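# Fork a loaded pallet into its station seat

## Task

With the fork, place the pallet and the workpieces on it into the station so that it lies flat on the seat, sits between the side guides, and is pressed squarely against the back stop; all workpieces must still be upright on the pallet, and the result only counts if it holds without the robot supporting it.

## Robot and tools

Robot: a single six-joint arm (shoulder pan, shoulder lift, elbow, wrist 1, wrist 2, wrist 3) carrying a passive steel lifting fork. The fork has no motor or sensor, so no action includes a tool value and no result reports one. Loads stay on it only through gravity, friction and its shape.

Fork geometry: two flat blades, 240 mm long, 30 mm wide, 8 mm thick, 110 mm apart, extending along the tool point's -y axis. The tool point (end_effector_position) lies in the gap between the blades, halfway along them, on the load-bearing surface. Blade tips are 120 mm toward -y from it; the upright back legs are 120 mm toward +y. The load-bearing faces point along the tool's -z, so the blades are level when tool +z points straight down. If the tips dip, the load slides off. A flat block about 9 cm from the last joint's axis sticks out toward the fork's -y and rotates with it. A heavier load makes the tool point sag below the commanded height and tilt the fork; compare the reported pose with what was sent and correct for it.

Scene frame: origin on the table surface directly beneath the arm base, +z up, +y to the left when facing along +x. The base may be slightly tilted. The reported tool point position can be a little off, more so at long reach.

execute_actions takes "actions", a list holding at most one item (or empty), plus optional "pictures" (boolean). Forms:
- {"actions": []}: no command; just returns the state.
- {"actions": [{"rows": [[...]], "steps": N}]}: a move. N is 1 to 15 control steps of 1/30 s (default 15). Up to 15 rows; one row per step, the last row repeating if there are fewer rows than steps.
- {"actions": [{"steps": N}]}: a wait of up to 300 steps, counted from the previous result (time spent composing the reply is included).
Each row is one list of six numbers, each in [-1, 1], in the order dx, dy, dz, rx, ry, rz. They are an offset, not a pose: a target for the tool point relative to its pose in the most recent result that showed it (before any such result, relative to where the arm is when the action begins), expressed in the tool point's own axes. Every row is measured from that same reference, not from the row before. Scale: 1.0 equals 0.6 m for dx, dy, dz and 180 degrees for rotation; rx, ry, rz form a single rotation vector. An all-zero row is not a hold: it drives the arm back to the reference pose. A refused call sends nothing.

Motion limits: each step, the commanded target is clipped to at most 70 mm and 16 degrees from the measured pose, then reached by damped inverse kinematics, with position taking priority over orientation. Commands are smoothed, lagging about 0.15 s. After an action ends the arm continues only to the last clipped target, so a distant goal needs several actions; read the pose in each result and send the remainder. The elbow cannot fully straighten.

Result lines: the state gives end_effector_position (m), end_effector_quat_wxyz, and linear and angular velocities (m/s, rad/s) in the scene frame, plus joint positions in URDF order. "Hand target" is the pose the controller is currently driving toward. "pose unreachable" means the clearance check (which treats any mounting block or post under the base as part of the arm) altered or blocked the command. HELD flags each step on which the row was not fully sent. MOTOR HOT appears from 70 °C; at 85 °C an OVER-TEMPERATURE FAULT brakes the arm until it cools, possibly for minutes. Holding a load heats motors even while idle. Joint ranges: elbow -3.142 to 3.142 rad, all others -6.283 to 6.283 rad.

Faults: if contact torque on a joint reaches its limit (shoulder pan 303, shoulder lift 303, elbow 138, wrist 1/2/3 51.5 N m, carried weight included), or an external force on the arm, tool or load reaches 150 N, the arm halts for 10 s, drops the rest of the call and yields to the contact. Avoid any stop.

Cameras: cam_high (672x504), cam_low (672x504), cam_wrist (504x504, fisheye, mounted on the wrist plate), with pictures returned in that order on every execute_actions result unless "pictures": false. Calibration may be off by a few degrees and millimetres. zoom_image takes "camera" (one of those names) and "region" [x0, y0, x1, y1] in that camera's pixels, origin top-left, at most 504 by 504, and returns a closer view of its latest image.

read_manual (optional "section", default "licences") only returns licence text. finished_scene takes "scene", the current scene's number; it ends and grades the scene irreversibly. Replying without a tool call also ends things.

Cautions: the simulation runs on while replies are being written. Occasionally a loose object gets a brief push. Nothing may fall or be knocked off the table. Avoid drops, slips, slams, hard hits and heavy pushes; move smoothly, keep the blades level or tips slightly raised while carrying, and withdraw the fork so the pallet rests on its own before finishing.

Each tool is called after "Request:" by a JSON object that holds its "op" and its "data".

## Session

Request:
{"op": "execute_actions", "data": {"actions": []}}

Scene clock: 0.00 s of 6000.00 s.
end_effector_position=(+0.8511, -0.0007, +0.3826) end_effector_quat_wxyz=(-0.197, +0.868, +0.193, -0.414) end_effector_velocity=(-0.000, -0.001, +0.000) end_effector_angular_velocity=(-0.000, -0.002, +0.000)
Joint positions: [ 2.634 -0.357  0.654 -0.595 -1.452  0.136]
Joint velocities: [-0.001 -0.    -0.    -0.001  0.    -0.   ]
Motor temperatures (°C, as the motors report them): [26 26 27 28 34 31]
Hand target: +0.851, -0.001, +0.383; -0.197, +0.868, +0.193, -0.414

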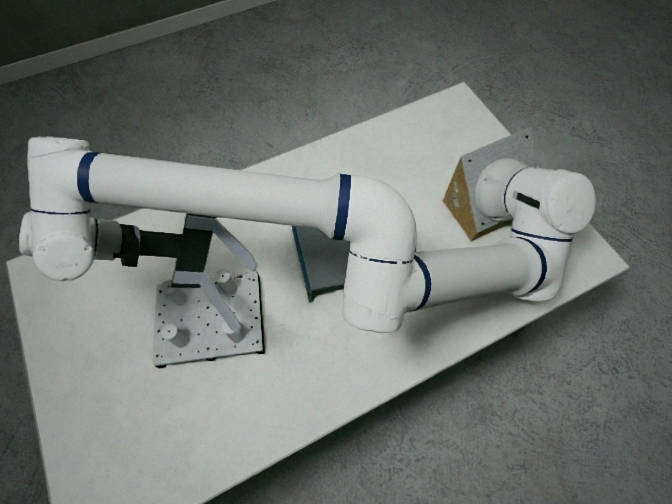

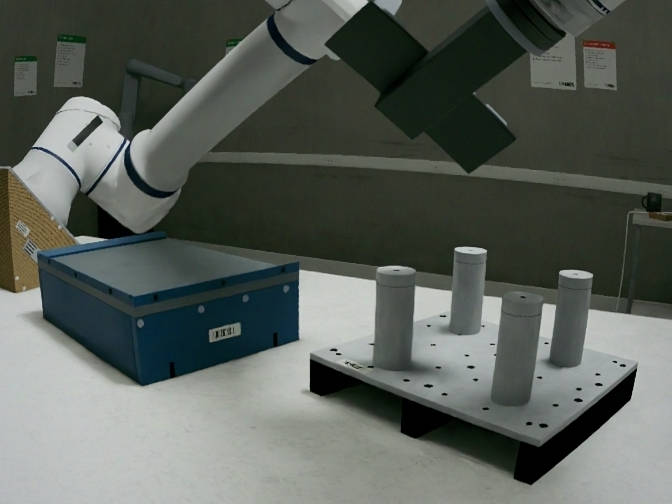

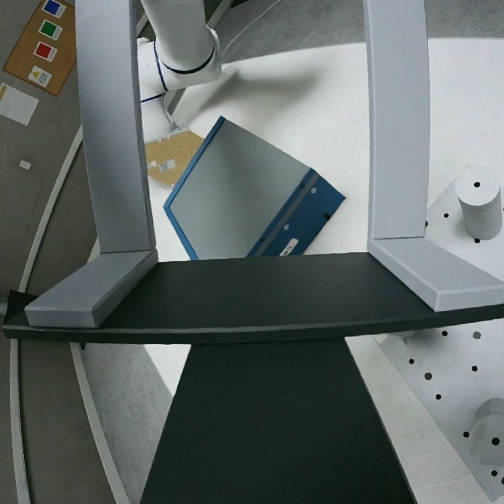

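Request:
{"op": "zoom_image", "data": {"camera": "cam_low", "region": [290, 230, 672, 504]}}

Request:
{"op": "zoom_image", "data": {"camera": "cam_low", "region": [0, 200, 320, 420]}}

Request:
{"op": "zoom_image", "data": {"camera": "cam_high", "region": [130, 200, 390, 395]}}

Region (290, 230, 672, 504) of cam_low's 672x504 image, scaled by 1.319, with more detail than that image has; it fills the top 362 rows of this view, and the rest is white.

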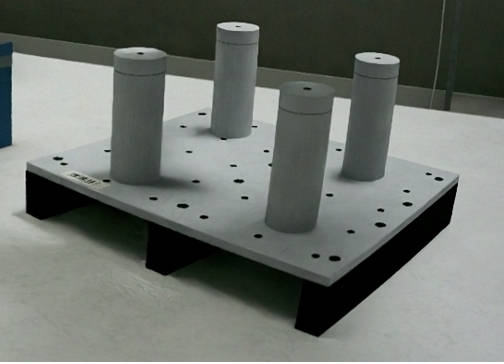

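Region (0, 200, 320, 420) of cam_low's 672x504 image, scaled by 1.575, with more detail than that image has; it fills the top 346 rows of this view, and the rest is white.

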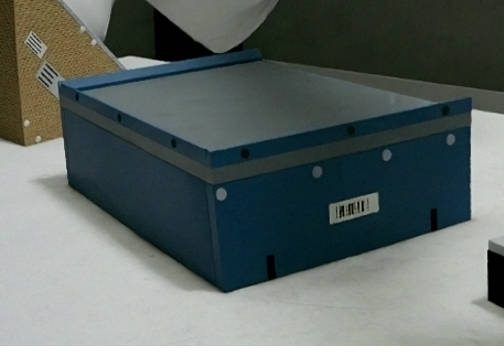

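Region (130, 200, 390, 395) of cam_high's 672x504 image, scaled by 1.938, with more detail than that image has; it fills the top 378 rows of this view, and the rest is white.

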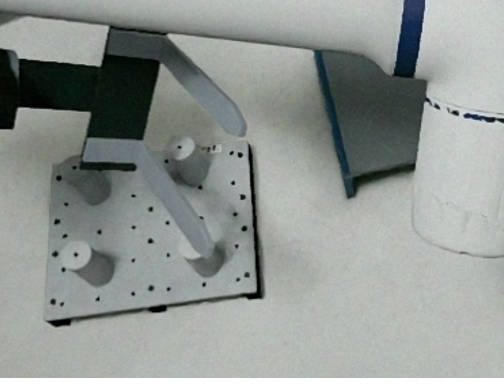

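Request:
{"op": "execute_actions", "data": {"actions": [{"rows":[[0,0,0,-0.366,-0.104,-0.684]]}], "pictures": false}}

Request:
{"op": "execute_actions", "data": {"actions": [{"rows":[[0,0,0,-0.28,-0.08,-0.52]]}], "pictures": false}}

Request:
{"op": "execute_actions", "data": {"actions": [{"rows":[[0,0,0,-0.19,-0.05,-0.35]]}], "pictures": false}}

Request:
{"op": "execute_actions", "data": {"actions": [{"steps":15}]}}

Scene clock: 36.13 s of 6000.00 s.
end_effector_position=(+0.8533, -0.0016, +0.3818) end_effector_quat_wxyz=(-0.153, +0.730, +0.576, -0.333) end_effector_velocity=(-0.002, +0.004, -0.001) end_effector_angular_velocity=(+0.748, -0.393, +1.550)
Joint positions: [ 2.737 -0.505  0.72  -0.916 -1.433 -0.507]
Joint velocities: [ 0.128 -0.582  0.613 -0.855  0.23  -1.371]
Motor temperatures (°C, as the motors report them): [26 26 27 28 34 31]
Hand target: +0.854, -0.001, +0.381; -0.141, +0.678, +0.652, -0.307
Off the commanded pose: 0.002 m, 93 deg; orientation clipped at the last step of the last action.
Steps of this call (steps 1 to 90: nothing new was sent; then 32.63 s passed at rest; steps 91 to 105: all 15 steps of this action). Readings (end_effector_position):
91: (+0.8511, -0.0007, +0.3825)
92: (+0.8508, -0.0019, +0.3826)
94: (+0.8522, -0.0013, +0.3821)
98: (+0.8532, -0.0020, +0.3823)
105: the state above

Scene clock: 36.63 s of 6000.00 s.
end_effector_position=(+0.8550, -0.0006, +0.3807) end_effector_quat_wxyz=(-0.095, +0.448, +0.871, -0.180) end_effector_velocity=(-0.003, +0.004, +0.000) end_effector_angular_velocity=(+0.757, -0.432, +1.483)
Joint positions: [ 2.739 -0.836  1.104 -1.315 -1.224 -1.221]
Joint velocities: [-0.138 -0.683  0.841 -0.657  0.582 -1.452]
Motor temperatures (°C, as the motors report them): [26 26 27 28 34 31]
Hand target: +0.856, +0.001, +0.380; -0.076, +0.375, +0.913, -0.142
Off the commanded pose: 0.002 m, 56 deg; orientation clipped at the last step of the last action.
Steps of this call (steps 1 to 15: all 15 steps of this action). Readings (end_effector_position):
1: (+0.8533, -0.0015, +0.3817)
2: (+0.8539, -0.0016, +0.3817)
4: (+0.8547, -0.0017, +0.3812)
8: (+0.8551, -0.0014, +0.3809)
15: the state above

Scene clock: 37.13 s of 6000.00 s.
end_effector_position=(+0.8566, +0.0020, +0.3809) end_effector_quat_wxyz=(-0.008, +0.093, +0.996, +0.012) end_effector_velocity=(-0.003, +0.001, +0.005) end_effector_angular_velocity=(+0.719, -0.495, +1.408)
Joint positions: [ 2.603 -1.117  1.471 -1.449 -0.887 -2.071]
Joint velocities: [-0.381 -0.385  0.575  0.203  0.658 -1.941]
Motor temperatures (°C, as the motors report them): [26 26 27 28 34 31]
Hand target: +0.857, +0.004, +0.382; +0.018, +0.016, +0.998, +0.051
Off the commanded pose: 0.003 m, 23 deg; orientation clipped at the last step of the last action.
Steps of this call (steps 1 to 15: all 15 steps of this action). Readings (end_effector_position):
1: (+0.8550, -0.0004, +0.3807)
2: (+0.8554, -0.0000, +0.3806)
4: (+0.8562, +0.0007, +0.3802)
8: (+0.8565, +0.0014, +0.3801)
15: the state above

Scene clock: 37.63 s of 6000.00 s.
end_effector_position=(+0.8573, +0.0038, +0.3820) end_effector_quat_wxyz=(+0.018, +0.016, +0.998, +0.051) end_effector_velocity=(-0.000, +0.001, -0.001) end_effector_angular_velocity=(+0.003, -0.001, +0.006)
Joint positions: [ 2.562 -1.157  1.531 -1.422 -0.816 -2.285]
Joint velocities: [ 0.    -0.002  0.003  0.001  0.003 -0.007]
Motor temperatures (°C, as the motors report them): [26 26 27 28 34 31]
Hand target: +0.857, +0.004, +0.382; +0.018, +0.016, +0.998, +0.051
Off the commanded pose: 0.005 m, 13 deg; orientation clipped at the last step of the last action.
Steps of this call (steps 1 to 15: nothing new was sent). Readings (end_effector_position):
1: (+0.8566, +0.0021, +0.3810)
2: (+0.8565, +0.0021, +0.3813)
4: (+0.8569, +0.0030, +0.3817)
8: (+0.8572, +0.0036, +0.3819)
15: the state above
camera_calibration (this result's frames):
cam_wrist: T_world_to_cam=[[-0.994338, 0.0909377, -0.0549666, 0.872001], [0.0609165, 0.911688, 0.406342, -0.33003], [0.0870642, 0.400693, -0.912066, 0.382296], [0, 0, 0, 1]] pos_world=[0.853884, 0.0684037, 0.530715]

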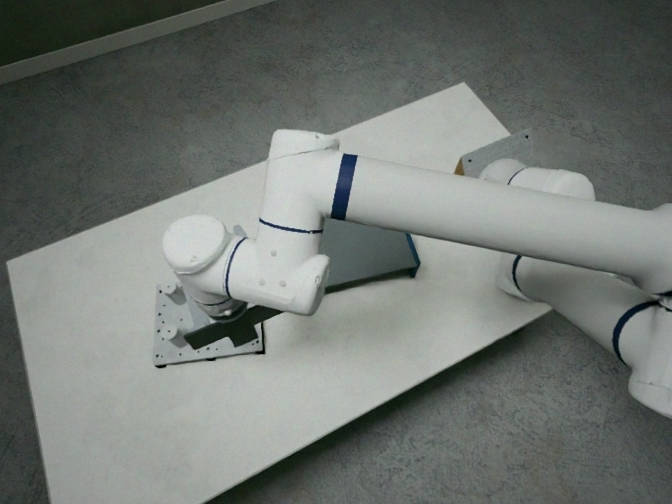

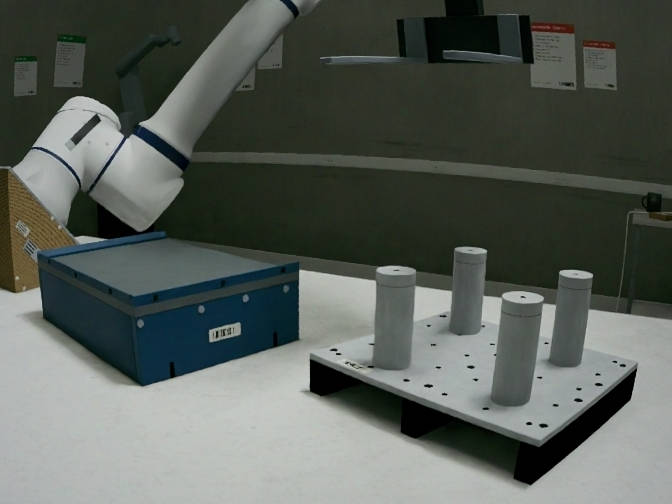

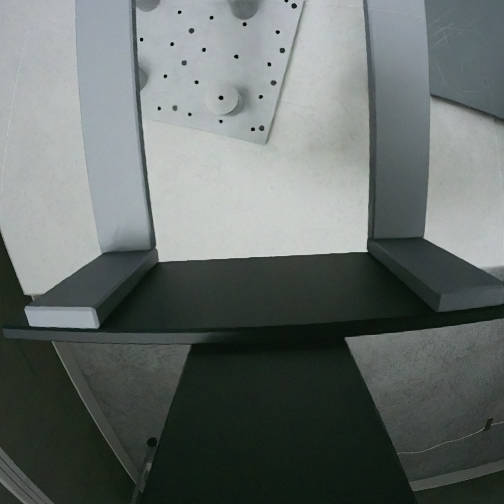

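Request:
{"op": "execute_actions", "data": {"actions": [{"rows":[[-0.247,0.277,0.42,0.034,0.006,0.097]]}], "pictures": false}}

Request:
{"op": "execute_actions", "data": {"actions": [{"rows":[[-0.05,0.18,0.25,0,0,0]]}], "pictures": false}}

Request:
{"op": "execute_actions", "data": {"actions": [{"steps":15}]}}

Scene clock: 46.40 s of 6000.00 s.
end_effector_position=(+0.9508, +0.1234, +0.2390) end_effector_quat_wxyz=(-0.003, +0.162, +0.987, +0.006) end_effector_velocity=(+0.226, +0.260, -0.324) end_effector_angular_velocity=(-0.063, -0.002, -0.075)
Joint positions: [ 2.831 -0.996  1.352 -1.658 -0.81  -1.638]
Joint velocities: [ 0.486  0.336 -0.372 -0.447  0.072  0.748]
Motor temperatures (°C, as the motors report them): [26 26 27 28 34 31]
Hand target: +0.975, +0.152, +0.203; -0.003, +0.165, +0.986, +0.004
Off the commanded pose: 0.128 m, 1 deg; position clipped at the last step of the last action.
Steps of this call (steps 1 to 90: nothing new was sent; then 5.27 s passed at rest; steps 91 to 105: all 15 steps of this action). Readings (end_effector_position):
91: (+0.8573, +0.0041, +0.3816)
92: (+0.8596, +0.0070, +0.3784)
94: (+0.8702, +0.0214, +0.3621)
98: (+0.8989, +0.0602, +0.3166)
105: the state above

Scene clock: 46.90 s of 6000.00 s.
end_effector_position=(+1.0106, +0.2158, +0.0937) end_effector_quat_wxyz=(-0.004, +0.161, +0.987, +0.006) end_effector_velocity=(+0.028, +0.020, -0.039) end_effector_angular_velocity=(-0.016, -0.011, -0.012)
Joint positions: [ 3.005 -0.875  1.254 -1.848 -0.777 -1.399]
Joint velocities: [ 0.047  0.058 -0.064 -0.061 -0.01   0.092]
Motor temperatures (°C, as the motors report them): [26 26 27 28 34 31]
Hand target: +1.013, +0.218, +0.090; -0.003, +0.162, +0.987, +0.006
Off the commanded pose: 0.005 m, 0 deg.
Steps of this call (steps 1 to 15: all 15 steps of this action). Readings (end_effector_position):
1: (+0.9583, +0.1321, +0.2280)
2: (+0.9629, +0.1406, +0.2152)
4: (+0.9708, +0.1568, +0.1885)
8: (+0.9896, +0.1898, +0.1370)
15: the state above

Scene clock: 47.40 s of 6000.00 s.
end_effector_position=(+1.0131, +0.2179, +0.0900) end_effector_quat_wxyz=(-0.003, +0.162, +0.987, +0.006) end_effector_velocity=(+0.001, -0.000, +0.001) end_effector_angular_velocity=(-0.000, -0.002, +0.001)
Joint positions: [ 3.01  -0.87   1.248 -1.853 -0.778 -1.391]
Joint velocities: [-0.001  0.    -0.002 -0.001 -0.    -0.   ]
Motor temperatures (°C, as the motors report them): [26 26 27 28 34 31]
Hand target: +1.013, +0.218, +0.090; -0.003, +0.162, +0.987, +0.006
Off the commanded pose: 0.000 m, 0 deg.
Steps of this call (steps 1 to 15: nothing new was sent). Readings (end_effector_position):
1: (+1.0114, +0.2164, +0.0926)
2: (+1.0120, +0.2169, +0.0918)
4: (+1.0126, +0.2174, +0.0909)
8: (+1.0130, +0.2177, +0.0902)
15: the state above
camera_calibration (this result's frames):
cam_wrist: T_world_to_cam=[[-0.928832, 0.370109, -0.0170734, 0.860821], [0.345858, 0.882654, 0.318284, -0.690474], [0.13287, 0.289727, -0.947842, -0.00238861], [0, 0, 0, 1]] pos_world=[1.03868, 0.291544, 0.2322]

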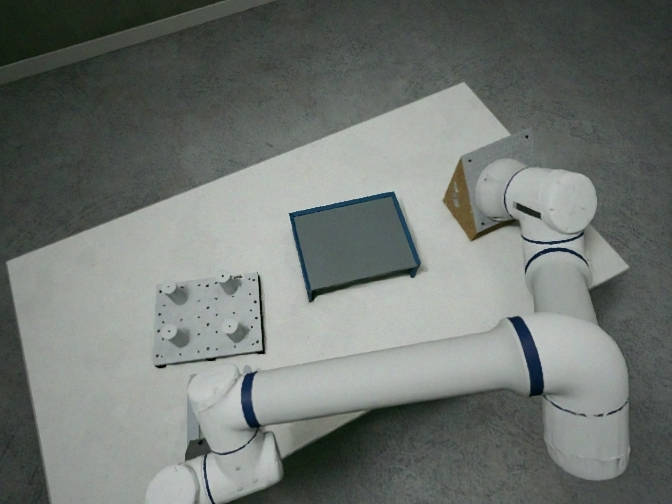

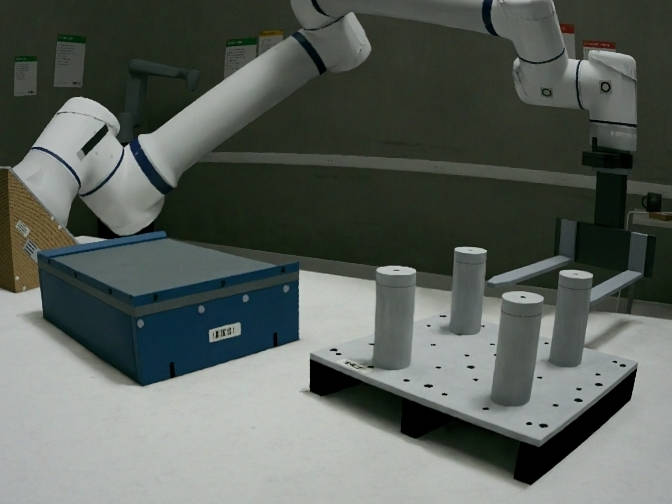

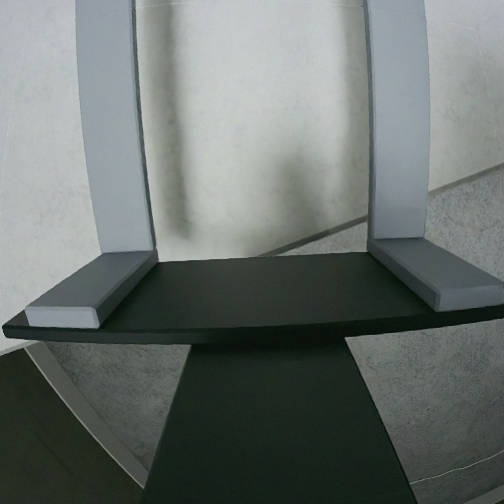

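Request:
{"op": "execute_actions", "data": {"actions": [{"rows":[[-0.016,-0.07,0.108,0.004,-0.002,0.003]]}], "pictures": false}}

Request:
{"op": "execute_actions", "data": {"actions": [{"steps":10}]}}

Request:
{"op": "zoom_image", "data": {"camera": "cam_low", "region": [440, 240, 672, 420]}}

Request:
{"op": "zoom_image", "data": {"camera": "cam_high", "region": [130, 290, 310, 440]}}

Request:
{"op": "zoom_image", "data": {"camera": "cam_high", "region": [270, 180, 440, 315]}}

Scene clock: 57.23 s of 6000.00 s.
end_effector_position=(+1.0085, +0.1761, +0.0252) end_effector_quat_wxyz=(-0.001, +0.166, +0.986, -0.001) end_effector_velocity=(+0.000, -0.003, -0.005) end_effector_angular_velocity=(-0.001, -0.001, -0.000)
Joint positions: [ 3.029 -0.817  1.303 -1.985 -0.79  -1.351]
Joint velocities: [ 0.002  0.005  0.003 -0.011 -0.001  0.004]
Motor temperatures (°C, as the motors report them): [26 26 27 28 34 31]
Hand target: +1.009, +0.176, +0.025; -0.001, +0.166, +0.986, -0.001
Off the commanded pose: 0.001 m, 0 deg.
Steps of this call (steps 1 to 90: nothing new was sent; then 6.33 s passed at rest; steps 91 to 105: all 15 steps of this action). Readings (end_effector_position):
91: (+1.0131, +0.2173, +0.0890)
92: (+1.0142, +0.2108, +0.0787)
94: (+1.0054, +0.1898, +0.0474)
98: (+1.0080, +0.1795, +0.0304)
105: the state above

Scene clock: 57.57 s of 6000.00 s.
end_effector_position=(+1.0085, +0.1758, +0.0247) end_effector_quat_wxyz=(-0.001, +0.166, +0.986, -0.001) end_effector_velocity=(+0.000, -0.002, +0.001) end_effector_angular_velocity=(-0.000, -0.001, -0.002)
Joint positions: [ 3.029 -0.817  1.303 -1.986 -0.79  -1.351]
Joint velocities: [-0.002  0.     0.001 -0.001 -0.     0.   ]
Motor temperatures (°C, as the motors report them): [26 26 27 28 34 31]
Hand target: +1.009, +0.176, +0.025; -0.001, +0.166, +0.986, -0.001
Off the commanded pose: 0.000 m, 0 deg.
Steps of this call (steps 1 to 10: nothing new was sent). Readings (end_effector_position):
1: (+1.0085, +0.1760, +0.0250)
2: (+1.0085, +0.1760, +0.0249)
4: (+1.0085, +0.1759, +0.0248)
8: (+1.0085, +0.1758, +0.0247)
10: the state above
camera_calibration (this result's frames):
cam_wrist: T_world_to_cam=[[-0.925285, 0.378513, -0.0240005, 0.866154], [0.353575, 0.883758, 0.306523, -0.638687], [0.137234, 0.275135, -0.951561, -0.0532351], [0, 0, 0, 1]] pos_world=[1.03457, 0.251241, 0.165904]

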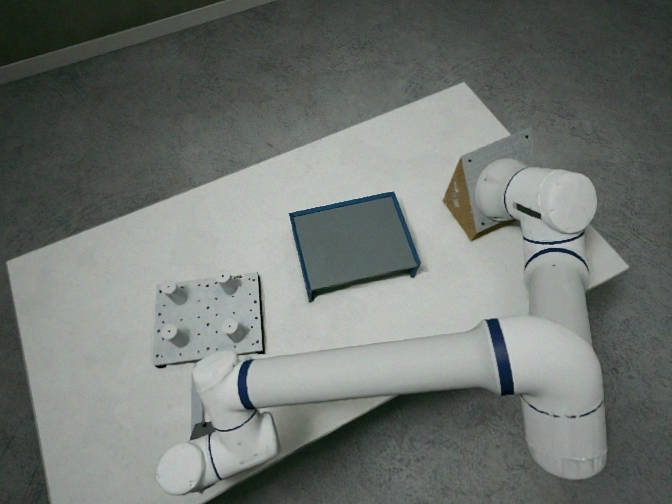

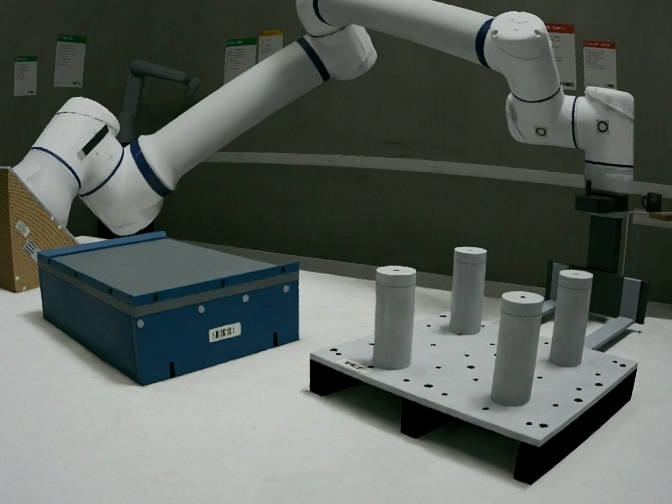

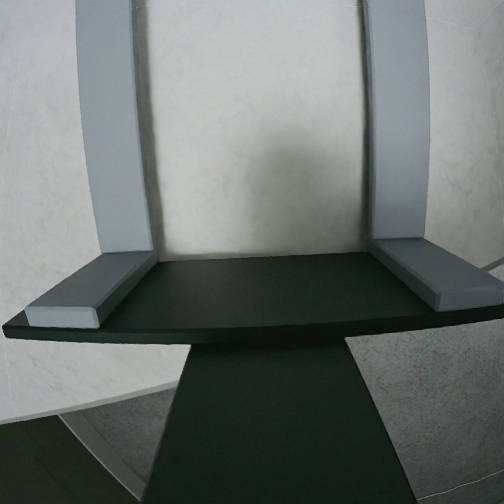

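Region (440, 240, 672, 420) of cam_low's 672x504 image, scaled by 2.172, with more detail than that image has; it fills the top 391 rows of this view, and the rest is white.

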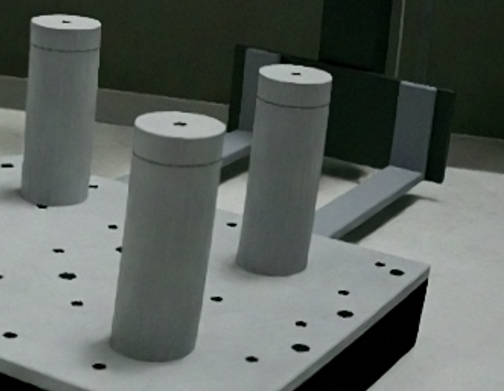

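Region (130, 290, 310, 440) of cam_high's 672x504 image, scaled by 2.800, with more detail than that image has.

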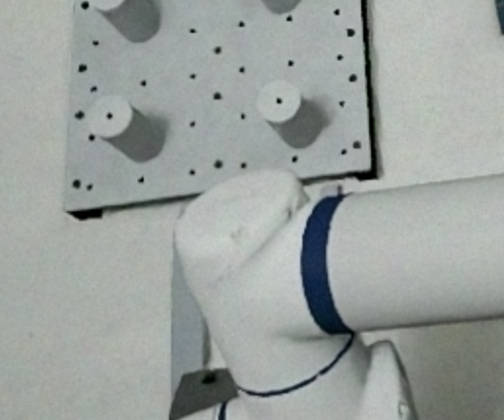

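Region (270, 180, 440, 315) of cam_high's 672x504 image, scaled by 2.965, with more detail than that image has; it fills the top 400 rows of this view, and the rest is white.

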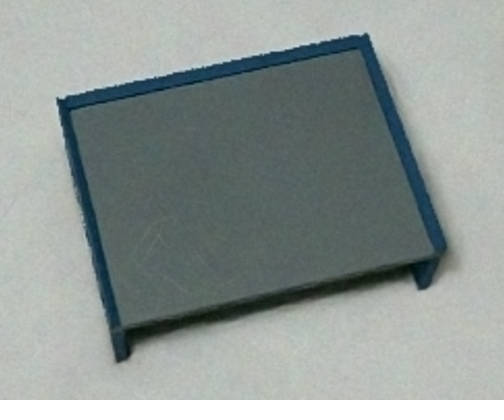

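Request:
{"op": "execute_actions", "data": {"actions": [{"rows":[[-0.02,0,0,0,0,0],[-0.04,0,0,0,0,0],[-0.055,0,0,0,0,0]],"steps":12}], "pictures": false}}

Request:
{"op": "execute_actions", "data": {"actions": [{"rows":[[0,-0.02,0,0,0,0],[0,-0.04,0,0,0,0],[0,-0.06,0,0,0,0],[0,-0.08,0,0,0,0],[0,-0.1,0,0,0,0],[0,-0.12,0,0,0,0],[0,-0.14,0,0,0,0],[0,-0.16,0,0,0,0],[0,-0.18,0,0,0,0]]}]}}

Scene clock: 66.53 s of 6000.00 s.
end_effector_position=(+1.0388, +0.1653, +0.0246) end_effector_quat_wxyz=(-0.001, +0.166, +0.986, -0.001) end_effector_velocity=(+0.010, -0.003, +0.001) end_effector_angular_velocity=(-0.000, +0.002, -0.001)
Joint positions: [ 3.024 -0.766  1.222 -1.951 -0.79  -1.357]
Joint velocities: [-0.002  0.017 -0.03   0.017 -0.    -0.003]
Motor temperatures (°C, as the motors report them): [26 26 27 28 34 31]
Hand target: +1.040, +0.165, +0.025; -0.001, +0.166, +0.986, -0.001
Off the commanded pose: 0.001 m, 0 deg.
Steps of this call (steps 1 to 90: nothing new was sent; then 5.57 s passed at rest; steps 91 to 102: all 12 steps of this action). Readings (end_effector_position):
91: (+1.0087, +0.1757, +0.0246)
92: (+1.0116, +0.1749, +0.0244)
94: (+1.0237, +0.1706, +0.0247)
98: (+1.0359, +0.1661, +0.0246)
102: the state above

Scene clock: 67.03 s of 6000.00 s.
end_effector_position=(+1.0047, +0.0675, +0.0249) end_effector_quat_wxyz=(-0.001, +0.166, +0.986, -0.001) end_effector_velocity=(-0.017, -0.045, -0.004) end_effector_angular_velocity=(+0.001, +0.003, +0.001)
Joint positions: [ 2.955 -0.768  1.349 -2.009 -0.798 -1.454]
Joint velocities: [-0.03   0.005  0.055 -0.027 -0.004 -0.046]
Motor temperatures (°C, as the motors report them): [26 26 27 28 34 31]
Hand target: +1.003, +0.063, +0.025; -0.001, +0.166, +0.986, -0.001
Off the commanded pose: 0.004 m, 0 deg.
Steps of this call (steps 1 to 15: all 15 steps of this action). Readings (end_effector_position):
1: (+1.0391, +0.1650, +0.0247)
2: (+1.0382, +0.1624, +0.0247)
4: (+1.0330, +0.1484, +0.0243)
8: (+1.0192, +0.1099, +0.0244)
15: the state above
camera_calibration (this result's frames):
cam_wrist: T_world_to_cam=[[-0.925238, 0.378629, -0.0239575, 0.903587], [0.35367, 0.883654, 0.306714, -0.541772], [0.137301, 0.27531, -0.9515, -0.0228099], [0, 0, 0, 1]] pos_world=[1.03077, 0.142894, 0.166113]

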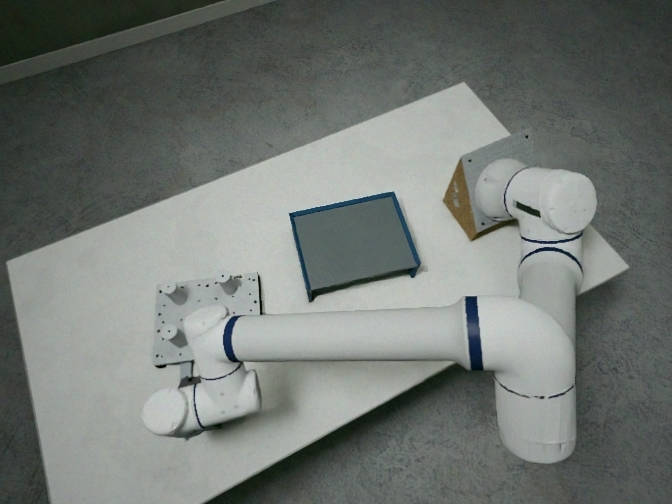

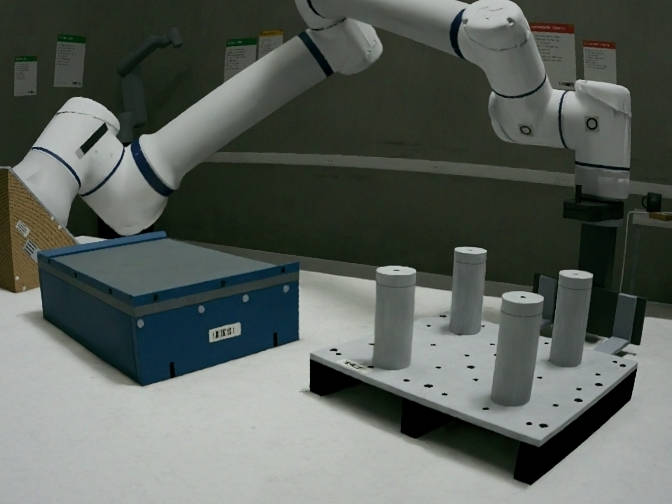

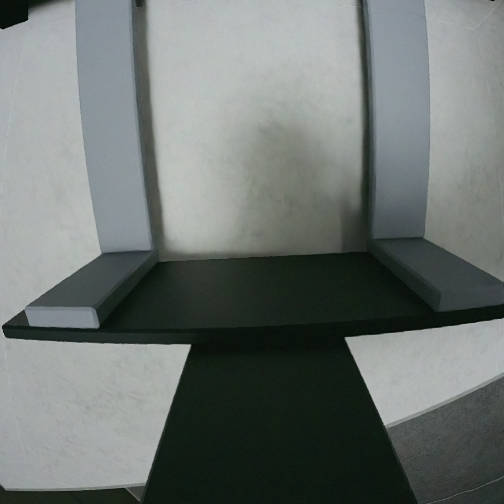

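Request:
{"op": "execute_actions", "data": {"actions": [{"rows":[[0,-0.02,0,0,0,0],[0,-0.04,0,0,0,0],[0,-0.06,0,0,0,0],[0,-0.08,0,0,0,0],[0,-0.1,0,0,0,0],[0,-0.12,0,0,0,0],[0,-0.14,0,0,0,0],[0,-0.16,0,0,0,0]]}]}}

Scene clock: 71.73 s of 6000.00 s.
end_effector_position=(+0.9741, -0.0204, +0.0250) end_effector_quat_wxyz=(-0.002, +0.166, +0.986, -0.001) end_effector_velocity=(-0.008, -0.031, +0.002) end_effector_angular_velocity=(+0.000, -0.004, +0.002)
Joint positions: [ 2.89  -0.752  1.437 -2.05  -0.809 -1.543]
Joint velocities: [-0.025  0.009  0.024 -0.014 -0.004 -0.032]
Motor temperatures (°C, as the motors report them): [26 26 27 28 34 31]
Hand target: +0.973, -0.023, +0.025; -0.001, +0.166, +0.986, -0.001
Off the commanded pose: 0.003 m, 0 deg.
Steps of this call (steps 1 to 90: nothing new was sent; then 1.20 s passed at rest; steps 91 to 105: all 15 steps of this action). Readings (end_effector_position):
91: (+1.0034, +0.0632, +0.0248)
92: (+1.0028, +0.0615, +0.0249)
94: (+0.9985, +0.0496, +0.0249)
98: (+0.9849, +0.0120, +0.0248)
105: the state above
camera_calibration (this result's frames):
cam_wrist: T_world_to_cam=[[-0.925191, 0.378756, -0.0237782, 0.908416], [0.353816, 0.883535, 0.306888, -0.45346], [0.137245, 0.275517, -0.951448, 0.00575094], [0, 0, 0, 1]] pos_world=[1.00011, 0.0549951, 0.166234]

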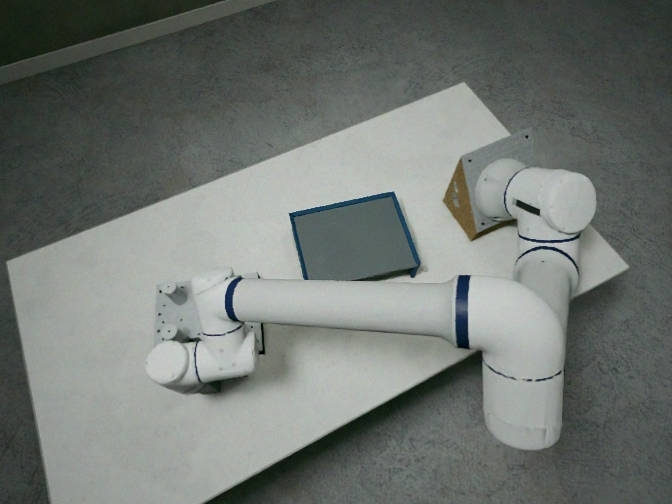

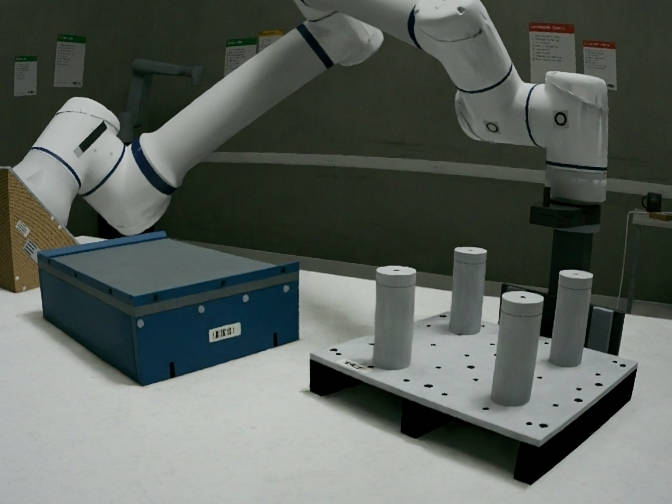

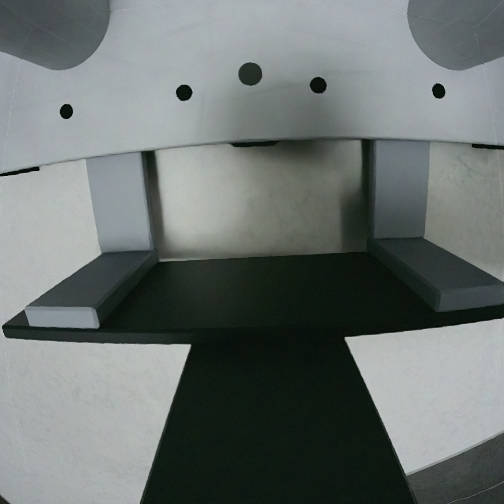

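Request:
{"op": "execute_actions", "data": {"actions": [{"rows":[[-0.003,-0.015,0,0,0,0],[-0.003,-0.025,0,0,0,0],[-0.003,-0.035,0,0,0,0],[-0.003,-0.045,0,0,0,0],[-0.003,-0.055,0,0,0,0],[-0.003,-0.065,0,0,0,0],[-0.003,-0.075,0,0,0,0],[-0.003,-0.085,0,0,0,0]]}]}}

Scene clock: 78.93 s of 6000.00 s.
end_effector_position=(+0.9596, -0.0676, +0.0251) end_effector_quat_wxyz=(-0.001, +0.166, +0.986, -0.001) end_effector_velocity=(-0.004, -0.015, -0.001) end_effector_angular_velocity=(-0.000, -0.001, +0.004)
Joint positions: [ 2.854 -0.734  1.47  -2.068 -0.817 -1.592]
Joint velocities: [-0.011  0.006  0.01  -0.008 -0.003 -0.018]
Motor temperatures (°C, as the motors report them): [26 26 27 28 34 31]
Hand target: +0.959, -0.069, +0.025; -0.002, +0.166, +0.986, -0.001
Off the commanded pose: 0.002 m, 0 deg.
Steps of this call (steps 1 to 90: nothing new was sent; then 3.70 s passed at rest; steps 91 to 105: all 15 steps of this action). Readings (end_effector_position):
91: (+0.9732, -0.0232, +0.0250)
92: (+0.9733, -0.0247, +0.0251)
94: (+0.9713, -0.0319, +0.0250)
98: (+0.9648, -0.0515, +0.0250)
105: the state above
camera_calibration (this result's frames):
cam_wrist: T_world_to_cam=[[-0.925277, 0.37854, -0.0238475, 0.912965], [0.353549, 0.883542, 0.307175, -0.406424], [0.137348, 0.275791, -0.951354, 0.0207403], [0, 0, 0, 1]] pos_world=[0.985588, 0.00777825, 0.166346]

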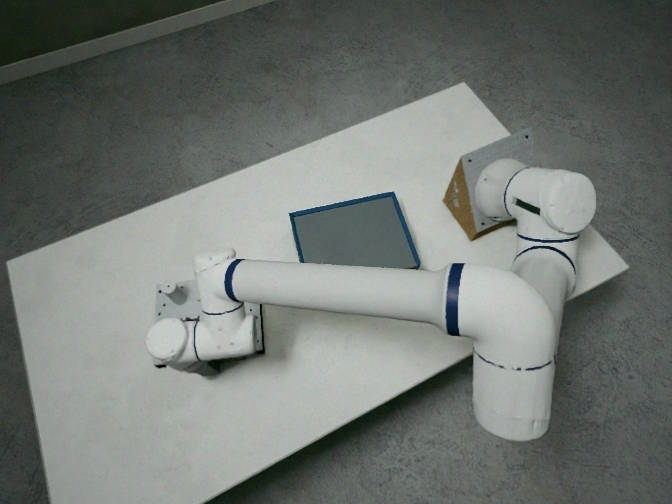

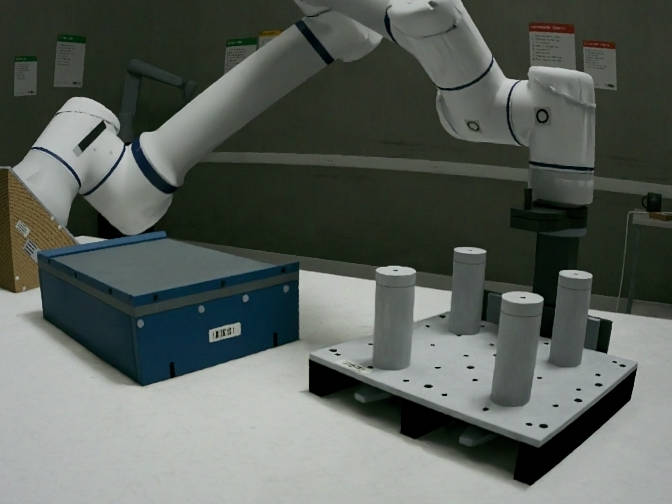

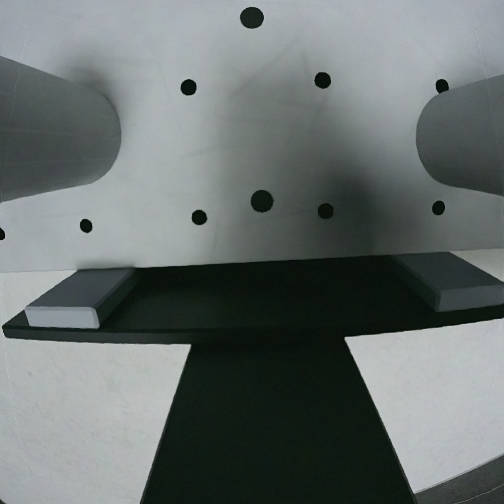

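Request:
{"op": "execute_actions", "data": {"actions": [{"rows":[[0,0,-0.003,0,0,0],[0,0,-0.006,0,0,0],[0,0,-0.009,0,0,0],[0,0,-0.012,0.001,0,0],[0,0,-0.015,0.001,0,0],[0,0,-0.018,0.002,0,0],[0,0,-0.021,0.002,0,0],[0,0,-0.024,0.003,0,0],[0,0,-0.028,0.003,0,0],[0,0,-0.033,0.004,0,0],[0,0,-0.039,0.004,0,0],[0,0,-0.046,0.005,0,0],[0,0,-0.054,0.005,0,0],[0,0,-0.063,0.005,0,0],[0,0,-0.073,0.005,0,0]]}], "pictures": false}}

Request:
{"op": "execute_actions", "data": {"actions": [{"rows":[[0,0,-0.05,0.002,0,0],[0,0,-0.062,0.002,0,0],[0,0,-0.075,0.002,0,0],[0,0,-0.09,0.002,0,0],[0,0,-0.105,0.002,0,0],[0,0,-0.12,0.002,0,0],[0,0,-0.135,0.002,0,0],[0,0,-0.15,0.002,0,0],[0,0,-0.165,0.002,0,0],[0,0,-0.18,0.002,0,0],[0,0,-0.195,0.002,0,0],[0,0,-0.21,0.002,0,0],[0,0,-0.22,0.002,0,0],[0,0,-0.23,0.002,0,0],[0,0,-0.24,0.002,0,0]]}], "pictures": false}}

Request:
{"op": "execute_actions", "data": {"actions": [{"steps":20}]}}

Scene clock: 94.97 s of 6000.00 s.
end_effector_position=(+0.9591, -0.0676, +0.0527) end_effector_quat_wxyz=(-0.003, +0.167, +0.986, -0.007) end_effector_velocity=(+0.007, -0.001, +0.137) end_effector_angular_velocity=(-0.025, -0.006, +0.007)
Joint positions: [ 2.839 -0.755  1.461 -2.024 -0.834 -1.611]
Joint velocities: [-0.086 -0.096 -0.048  0.2   -0.043 -0.106]
Motor temperatures (°C, as the motors report them): [26 26 27 28 34 31]
Hand target: +0.960, -0.067, +0.069; -0.002, +0.166, +0.986, -0.008
Off the commanded pose: 0.016 m, 0 deg.
Steps of this call (steps 1 to 90: nothing new was sent; then 12.53 s passed at rest; steps 91 to 105: all 15 steps of this action). Readings (end_effector_position):
91: (+0.9590, -0.0691, +0.0251)
92: (+0.9590, -0.0690, +0.0252)
94: (+0.9589, -0.0685, +0.0272)
98: (+0.9595, -0.0678, +0.0339)
105: the state above

Scene clock: 95.47 s of 6000.00 s.
end_effector_position=(+0.9602, -0.0658, +0.1740) end_effector_quat_wxyz=(-0.002, +0.167, +0.986, -0.011) end_effector_velocity=(-0.000, +0.004, +0.211) end_effector_angular_velocity=(+0.005, +0.005, -0.001)
Joint positions: [ 2.761 -0.83   1.4   -1.826 -0.862 -1.709]
Joint velocities: [-0.137 -0.106 -0.146  0.373 -0.04  -0.177]
Motor temperatures (°C, as the motors report them): [26 26 27 28 34 31]
Hand target: +0.960, -0.065, +0.196; -0.003, +0.167, +0.986, -0.010
Off the commanded pose: 0.023 m, 0 deg.
Steps of this call (steps 1 to 15: all 15 steps of this action). Readings (end_effector_position):
1: (+0.9594, -0.0676, +0.0578)
2: (+0.9593, -0.0675, +0.0648)
4: (+0.9598, -0.0673, +0.0807)
8: (+0.9597, -0.0668, +0.1138)
15: the state above

Scene clock: 96.13 s of 6000.00 s.
end_effector_position=(+0.9599, -0.0654, +0.1962) end_effector_quat_wxyz=(-0.003, +0.167, +0.986, -0.010) end_effector_velocity=(+0.000, +0.000, -0.000) end_effector_angular_velocity=(-0.000, +0.000, +0.000)
Joint positions: [ 2.746 -0.841  1.384 -1.786 -0.867 -1.727]
Joint velocities: [ 0.001  0.    -0.    -0.    -0.     0.   ]
Motor temperatures (°C, as the motors report them): [26 26 27 28 34 31]
Hand target: +0.960, -0.065, +0.196; -0.003, +0.167, +0.986, -0.010
Off the commanded pose: 0.001 m, 0 deg.
Steps of this call (steps 1 to 20: nothing new was sent). Readings (end_effector_position):
1: (+0.9601, -0.0657, +0.1807)
2: (+0.9601, -0.0657, +0.1860)
4: (+0.9600, -0.0655, +0.1914)
8: (+0.9599, -0.0654, +0.1950)
20: the state above
camera_calibration (this result's frames):
cam_wrist: T_world_to_cam=[[-0.925161, 0.378709, -0.0256261, 0.916809], [0.355907, 0.888963, 0.288227, -0.459158], [0.131935, 0.257536, -0.957219, 0.188023], [0, 0, 0, 1]] pos_world=[0.986807, 0.0125483, 0.335815]

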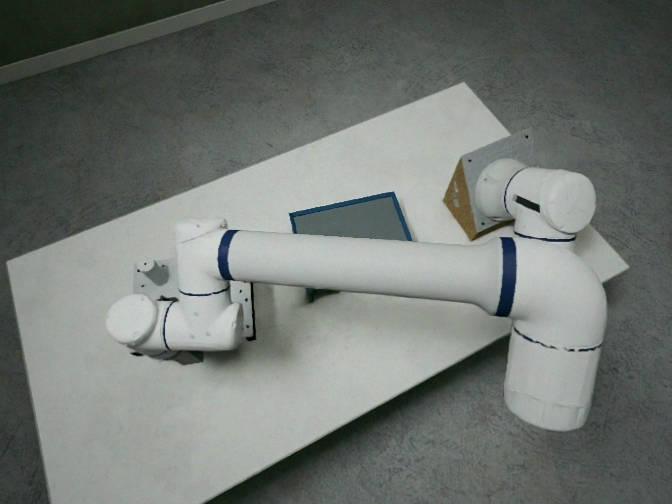

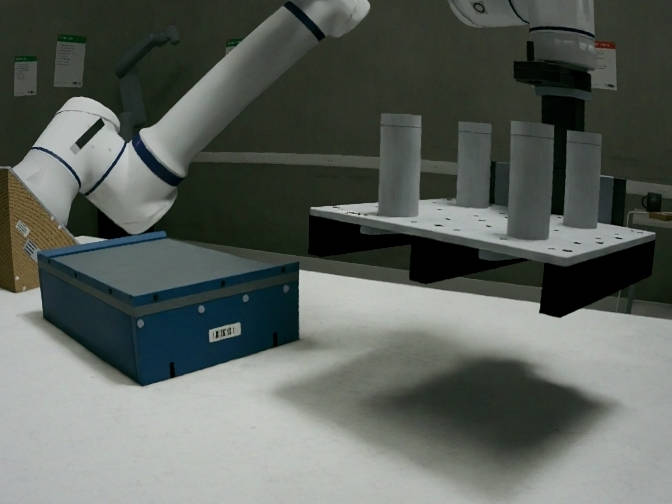

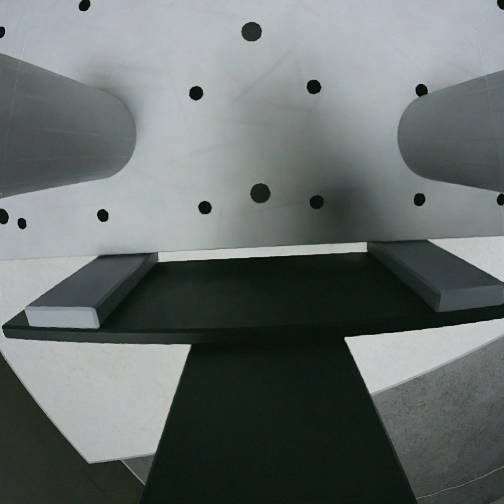

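Request:
{"op": "execute_actions", "data": {"actions": [{"rows":[[0.002,-0.0006,0,0,0,0],[0.005,-0.0015,0,0,0,0],[0.009,-0.0027,0,0,0,0],[0.014,-0.0042,0,0,0,0],[0.02,-0.006,0,0,0,0],[0.027,-0.008,0,0,0,0],[0.035,-0.0105,0,0,0,0],[0.044,-0.013,0,0,0,0],[0.054,-0.016,0,0,0,0],[0.065,-0.0195,0,0,0,0],[0.077,-0.023,0,0,0,0],[0.09,-0.027,0,0,0,0],[0.104,-0.031,0,0,0,0],[0.119,-0.036,0,0,0,0],[0.134,-0.04,0,0,0,0]]}], "pictures": false}}

Request:
{"op": "execute_actions", "data": {"actions": [{"rows":[[0.065,-0.02,0,0,0,0],[0.08,-0.024,0,0,0,0],[0.095,-0.028,0,0,0,0],[0.11,-0.033,0,0,0,0],[0.125,-0.037,0,0,0,0],[0.14,-0.042,0,0,0,0],[0.155,-0.046,0,0,0,0],[0.17,-0.051,0,0,0,0],[0.185,-0.055,0,0,0,0],[0.2,-0.06,0,0,0,0],[0.215,-0.064,0,0,0,0],[0.23,-0.069,0,0,0,0],[0.245,-0.073,0,0,0,0],[0.26,-0.078,0,0,0,0],[0.275,-0.082,0,0,0,0]]}], "pictures": false}}

Request:
{"op": "execute_actions", "data": {"actions": [{"rows":[[0.065,-0.02,0,0,0,0],[0.08,-0.024,0,0,0,0],[0.095,-0.028,0,0,0,0],[0.11,-0.033,0,0,0,0],[0.125,-0.037,0,0,0,0],[0.14,-0.042,0,0,0,0],[0.155,-0.046,0,0,0,0],[0.17,-0.051,0,0,0,0],[0.185,-0.055,0,0,0,0],[0.2,-0.06,0,0,0,0],[0.215,-0.064,0,0,0,0],[0.23,-0.069,0,0,0,0],[0.245,-0.073,0,0,0,0],[0.26,-0.078,0,0,0,0],[0.275,-0.082,0,0,0,0]]}], "pictures": false}}

Request:
{"op": "execute_actions", "data": {"actions": [{"rows":[[0.065,-0.02,0,0,0,-0.002],[0.08,-0.024,0,0,0,-0.004],[0.095,-0.028,0,0,0,-0.006],[0.11,-0.033,0,0,0,-0.009],[0.125,-0.037,0,0,0,-0.012],[0.139,-0.042,0,0,0,-0.015],[0.152,-0.046,0,0,0,-0.018],[0.164,-0.049,0,0,0,-0.021],[0.175,-0.052,0,0,0,-0.024],[0.185,-0.055,0,0,0,-0.026],[0.194,-0.058,0,0,0,-0.028],[0.202,-0.06,0,0,0,-0.03],[0.209,-0.062,0,0,0,-0.031],[0.215,-0.064,0,0,0,-0.032],[0.22,-0.066,0,0,0,-0.033]]}], "pictures": false}}

Request:
{"op": "execute_actions", "data": {"actions": [{"steps":20}]}}

Scene clock: 116.13 s of 6000.00 s.
end_effector_position=(+0.9040, -0.0632, +0.1960) end_effector_quat_wxyz=(-0.004, +0.167, +0.986, -0.010) end_effector_velocity=(-0.240, +0.010, -0.002) end_effector_angular_velocity=(+0.004, +0.010, -0.005)
Joint positions: [ 2.727 -0.919  1.52  -1.826 -0.873 -1.751]
Joint velocities: [-0.085 -0.324  0.558 -0.153 -0.031 -0.109]
Motor temperatures (°C, as the motors report them): [26 26 27 28 34 31]
Hand target: +0.877, -0.062, +0.196; -0.004, +0.167, +0.986, -0.010
Off the commanded pose: 0.028 m, 0 deg.
Steps of this call (steps 1 to 90: nothing new was sent; then 16.50 s passed at rest; steps 91 to 105: all 15 steps of this action). Readings (end_effector_position):
91: (+0.9599, -0.0654, +0.1962)
92: (+0.9597, -0.0653, +0.1963)
94: (+0.9575, -0.0652, +0.1964)
98: (+0.9464, -0.0649, +0.1962)
105: the state above

Scene clock: 116.63 s of 6000.00 s.
end_effector_position=(+0.7638, -0.0571, +0.1958) end_effector_quat_wxyz=(-0.005, +0.168, +0.986, -0.010) end_effector_velocity=(-0.276, +0.013, +0.001) end_effector_angular_velocity=(+0.000, -0.004, +0.003)
Joint positions: [ 2.669 -1.104  1.823 -1.895 -0.895 -1.823]
Joint velocities: [-0.135 -0.366  0.56  -0.098 -0.05  -0.16 ]
Motor temperatures (°C, as the motors report them): [26 26 27 28 34 31]
Hand target: +0.734, -0.056, +0.195; -0.005, +0.168, +0.986, -0.010
Off the commanded pose: 0.032 m, 0 deg.
Steps of this call (steps 1 to 15: all 15 steps of this action). Readings (end_effector_position):
1: (+0.8956, -0.0629, +0.1959)
2: (+0.8863, -0.0626, +0.1958)
4: (+0.8669, -0.0618, +0.1953)
8: (+0.8294, -0.0601, +0.1954)
15: the state above

Scene clock: 117.13 s of 6000.00 s.
end_effector_position=(+0.6240, -0.0510, +0.1955) end_effector_quat_wxyz=(-0.006, +0.169, +0.986, -0.010) end_effector_velocity=(-0.274, +0.012, +0.002) end_effector_angular_velocity=(-0.003, -0.005, +0.006)
Joint positions: [ 2.588 -1.29   2.087 -1.915 -0.929 -1.916]
Joint velocities: [-0.192 -0.382  0.495  0.009 -0.083 -0.217]
Motor temperatures (°C, as the motors report them): [26 26 27 28 34 31]
Hand target: +0.594, -0.049, +0.195; -0.006, +0.169, +0.986, -0.010
Off the commanded pose: 0.032 m, 0 deg.
Steps of this call (steps 1 to 15: all 15 steps of this action). Readings (end_effector_position):
1: (+0.7544, -0.0567, +0.1958)
2: (+0.7452, -0.0564, +0.1956)
4: (+0.7265, -0.0556, +0.1951)
8: (+0.6893, -0.0539, +0.1951)
15: the state above

Scene clock: 117.63 s of 6000.00 s.
end_effector_position=(+0.5022, -0.0450, +0.1954) end_effector_quat_wxyz=(-0.007, +0.126, +0.992, -0.010) end_effector_velocity=(-0.145, +0.007, +0.010) end_effector_angular_velocity=(+0.005, -0.007, +0.152)
Joint positions: [ 2.478 -1.492  2.314 -1.871 -0.982 -2.121]
Joint velocities: [-0.184 -0.287  0.26   0.128 -0.083 -0.34 ]
Motor temperatures (°C, as the motors report them): [26 26 27 28 34 31]
Hand target: +0.487, -0.044, +0.196; -0.007, +0.118, +0.993, -0.010
Off the commanded pose: 0.016 m, 1 deg.
Steps of this call (steps 1 to 15: all 15 steps of this action). Readings (end_effector_position):
1: (+0.6147, -0.0505, +0.1956)
2: (+0.6055, -0.0502, +0.1952)
4: (+0.5870, -0.0494, +0.1945)
8: (+0.5505, -0.0479, +0.1941)
15: the state above

Scene clock: 118.30 s of 6000.00 s.
end_effector_position=(+0.4873, -0.0444, +0.1960) end_effector_quat_wxyz=(-0.007, +0.118, +0.993, -0.010) end_effector_velocity=(-0.000, -0.000, -0.000) end_effector_angular_velocity=(-0.000, -0.000, +0.000)
Joint positions: [ 2.459 -1.521  2.341 -1.857 -0.991 -2.156]
Joint velocities: [ 0.    -0.     0.    -0.001 -0.    -0.   ]
Motor temperatures (°C, as the motors report them): [26 26 27 28 34 31]
Hand target: +0.487, -0.044, +0.196; -0.007, +0.118, +0.993, -0.010
Off the commanded pose: 0.002 m, 0 deg.
Steps of this call (steps 1 to 20: nothing new was sent). Readings (end_effector_position):
1: (+0.4976, -0.0448, +0.1957)
2: (+0.4942, -0.0447, +0.1958)
4: (+0.4907, -0.0445, +0.1960)
8: (+0.4881, -0.0444, +0.1960)
20: the state above
camera_calibration (this result's frames):
cam_wrist: T_world_to_cam=[[-0.957915, 0.286581, -0.0164666, 0.48169], [0.269908, 0.918744, 0.288201, -0.266388], [0.0977215, 0.271628, -0.957428, 0.262084], [0, 0, 0, 1]] pos_world=[0.507707, 0.0355105, 0.335631]

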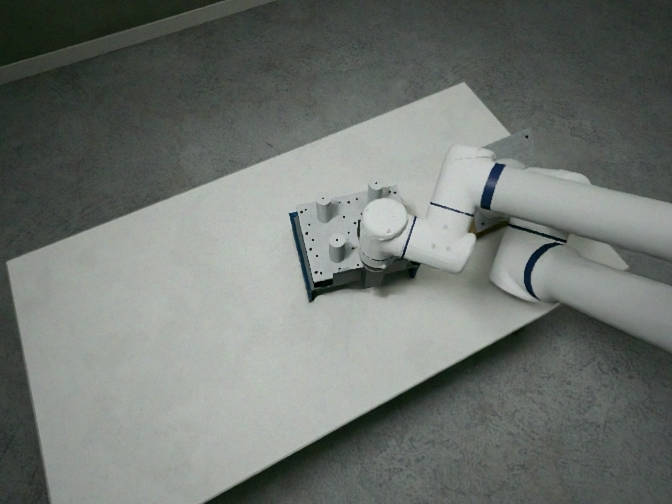

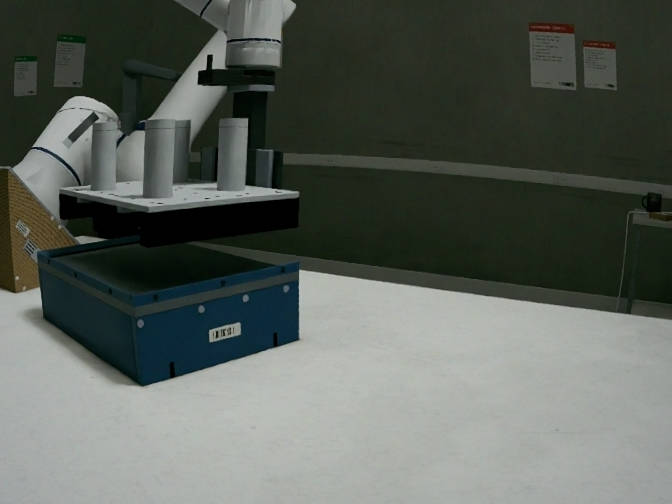

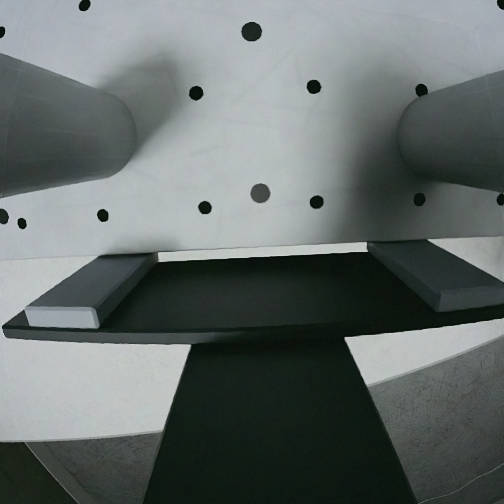

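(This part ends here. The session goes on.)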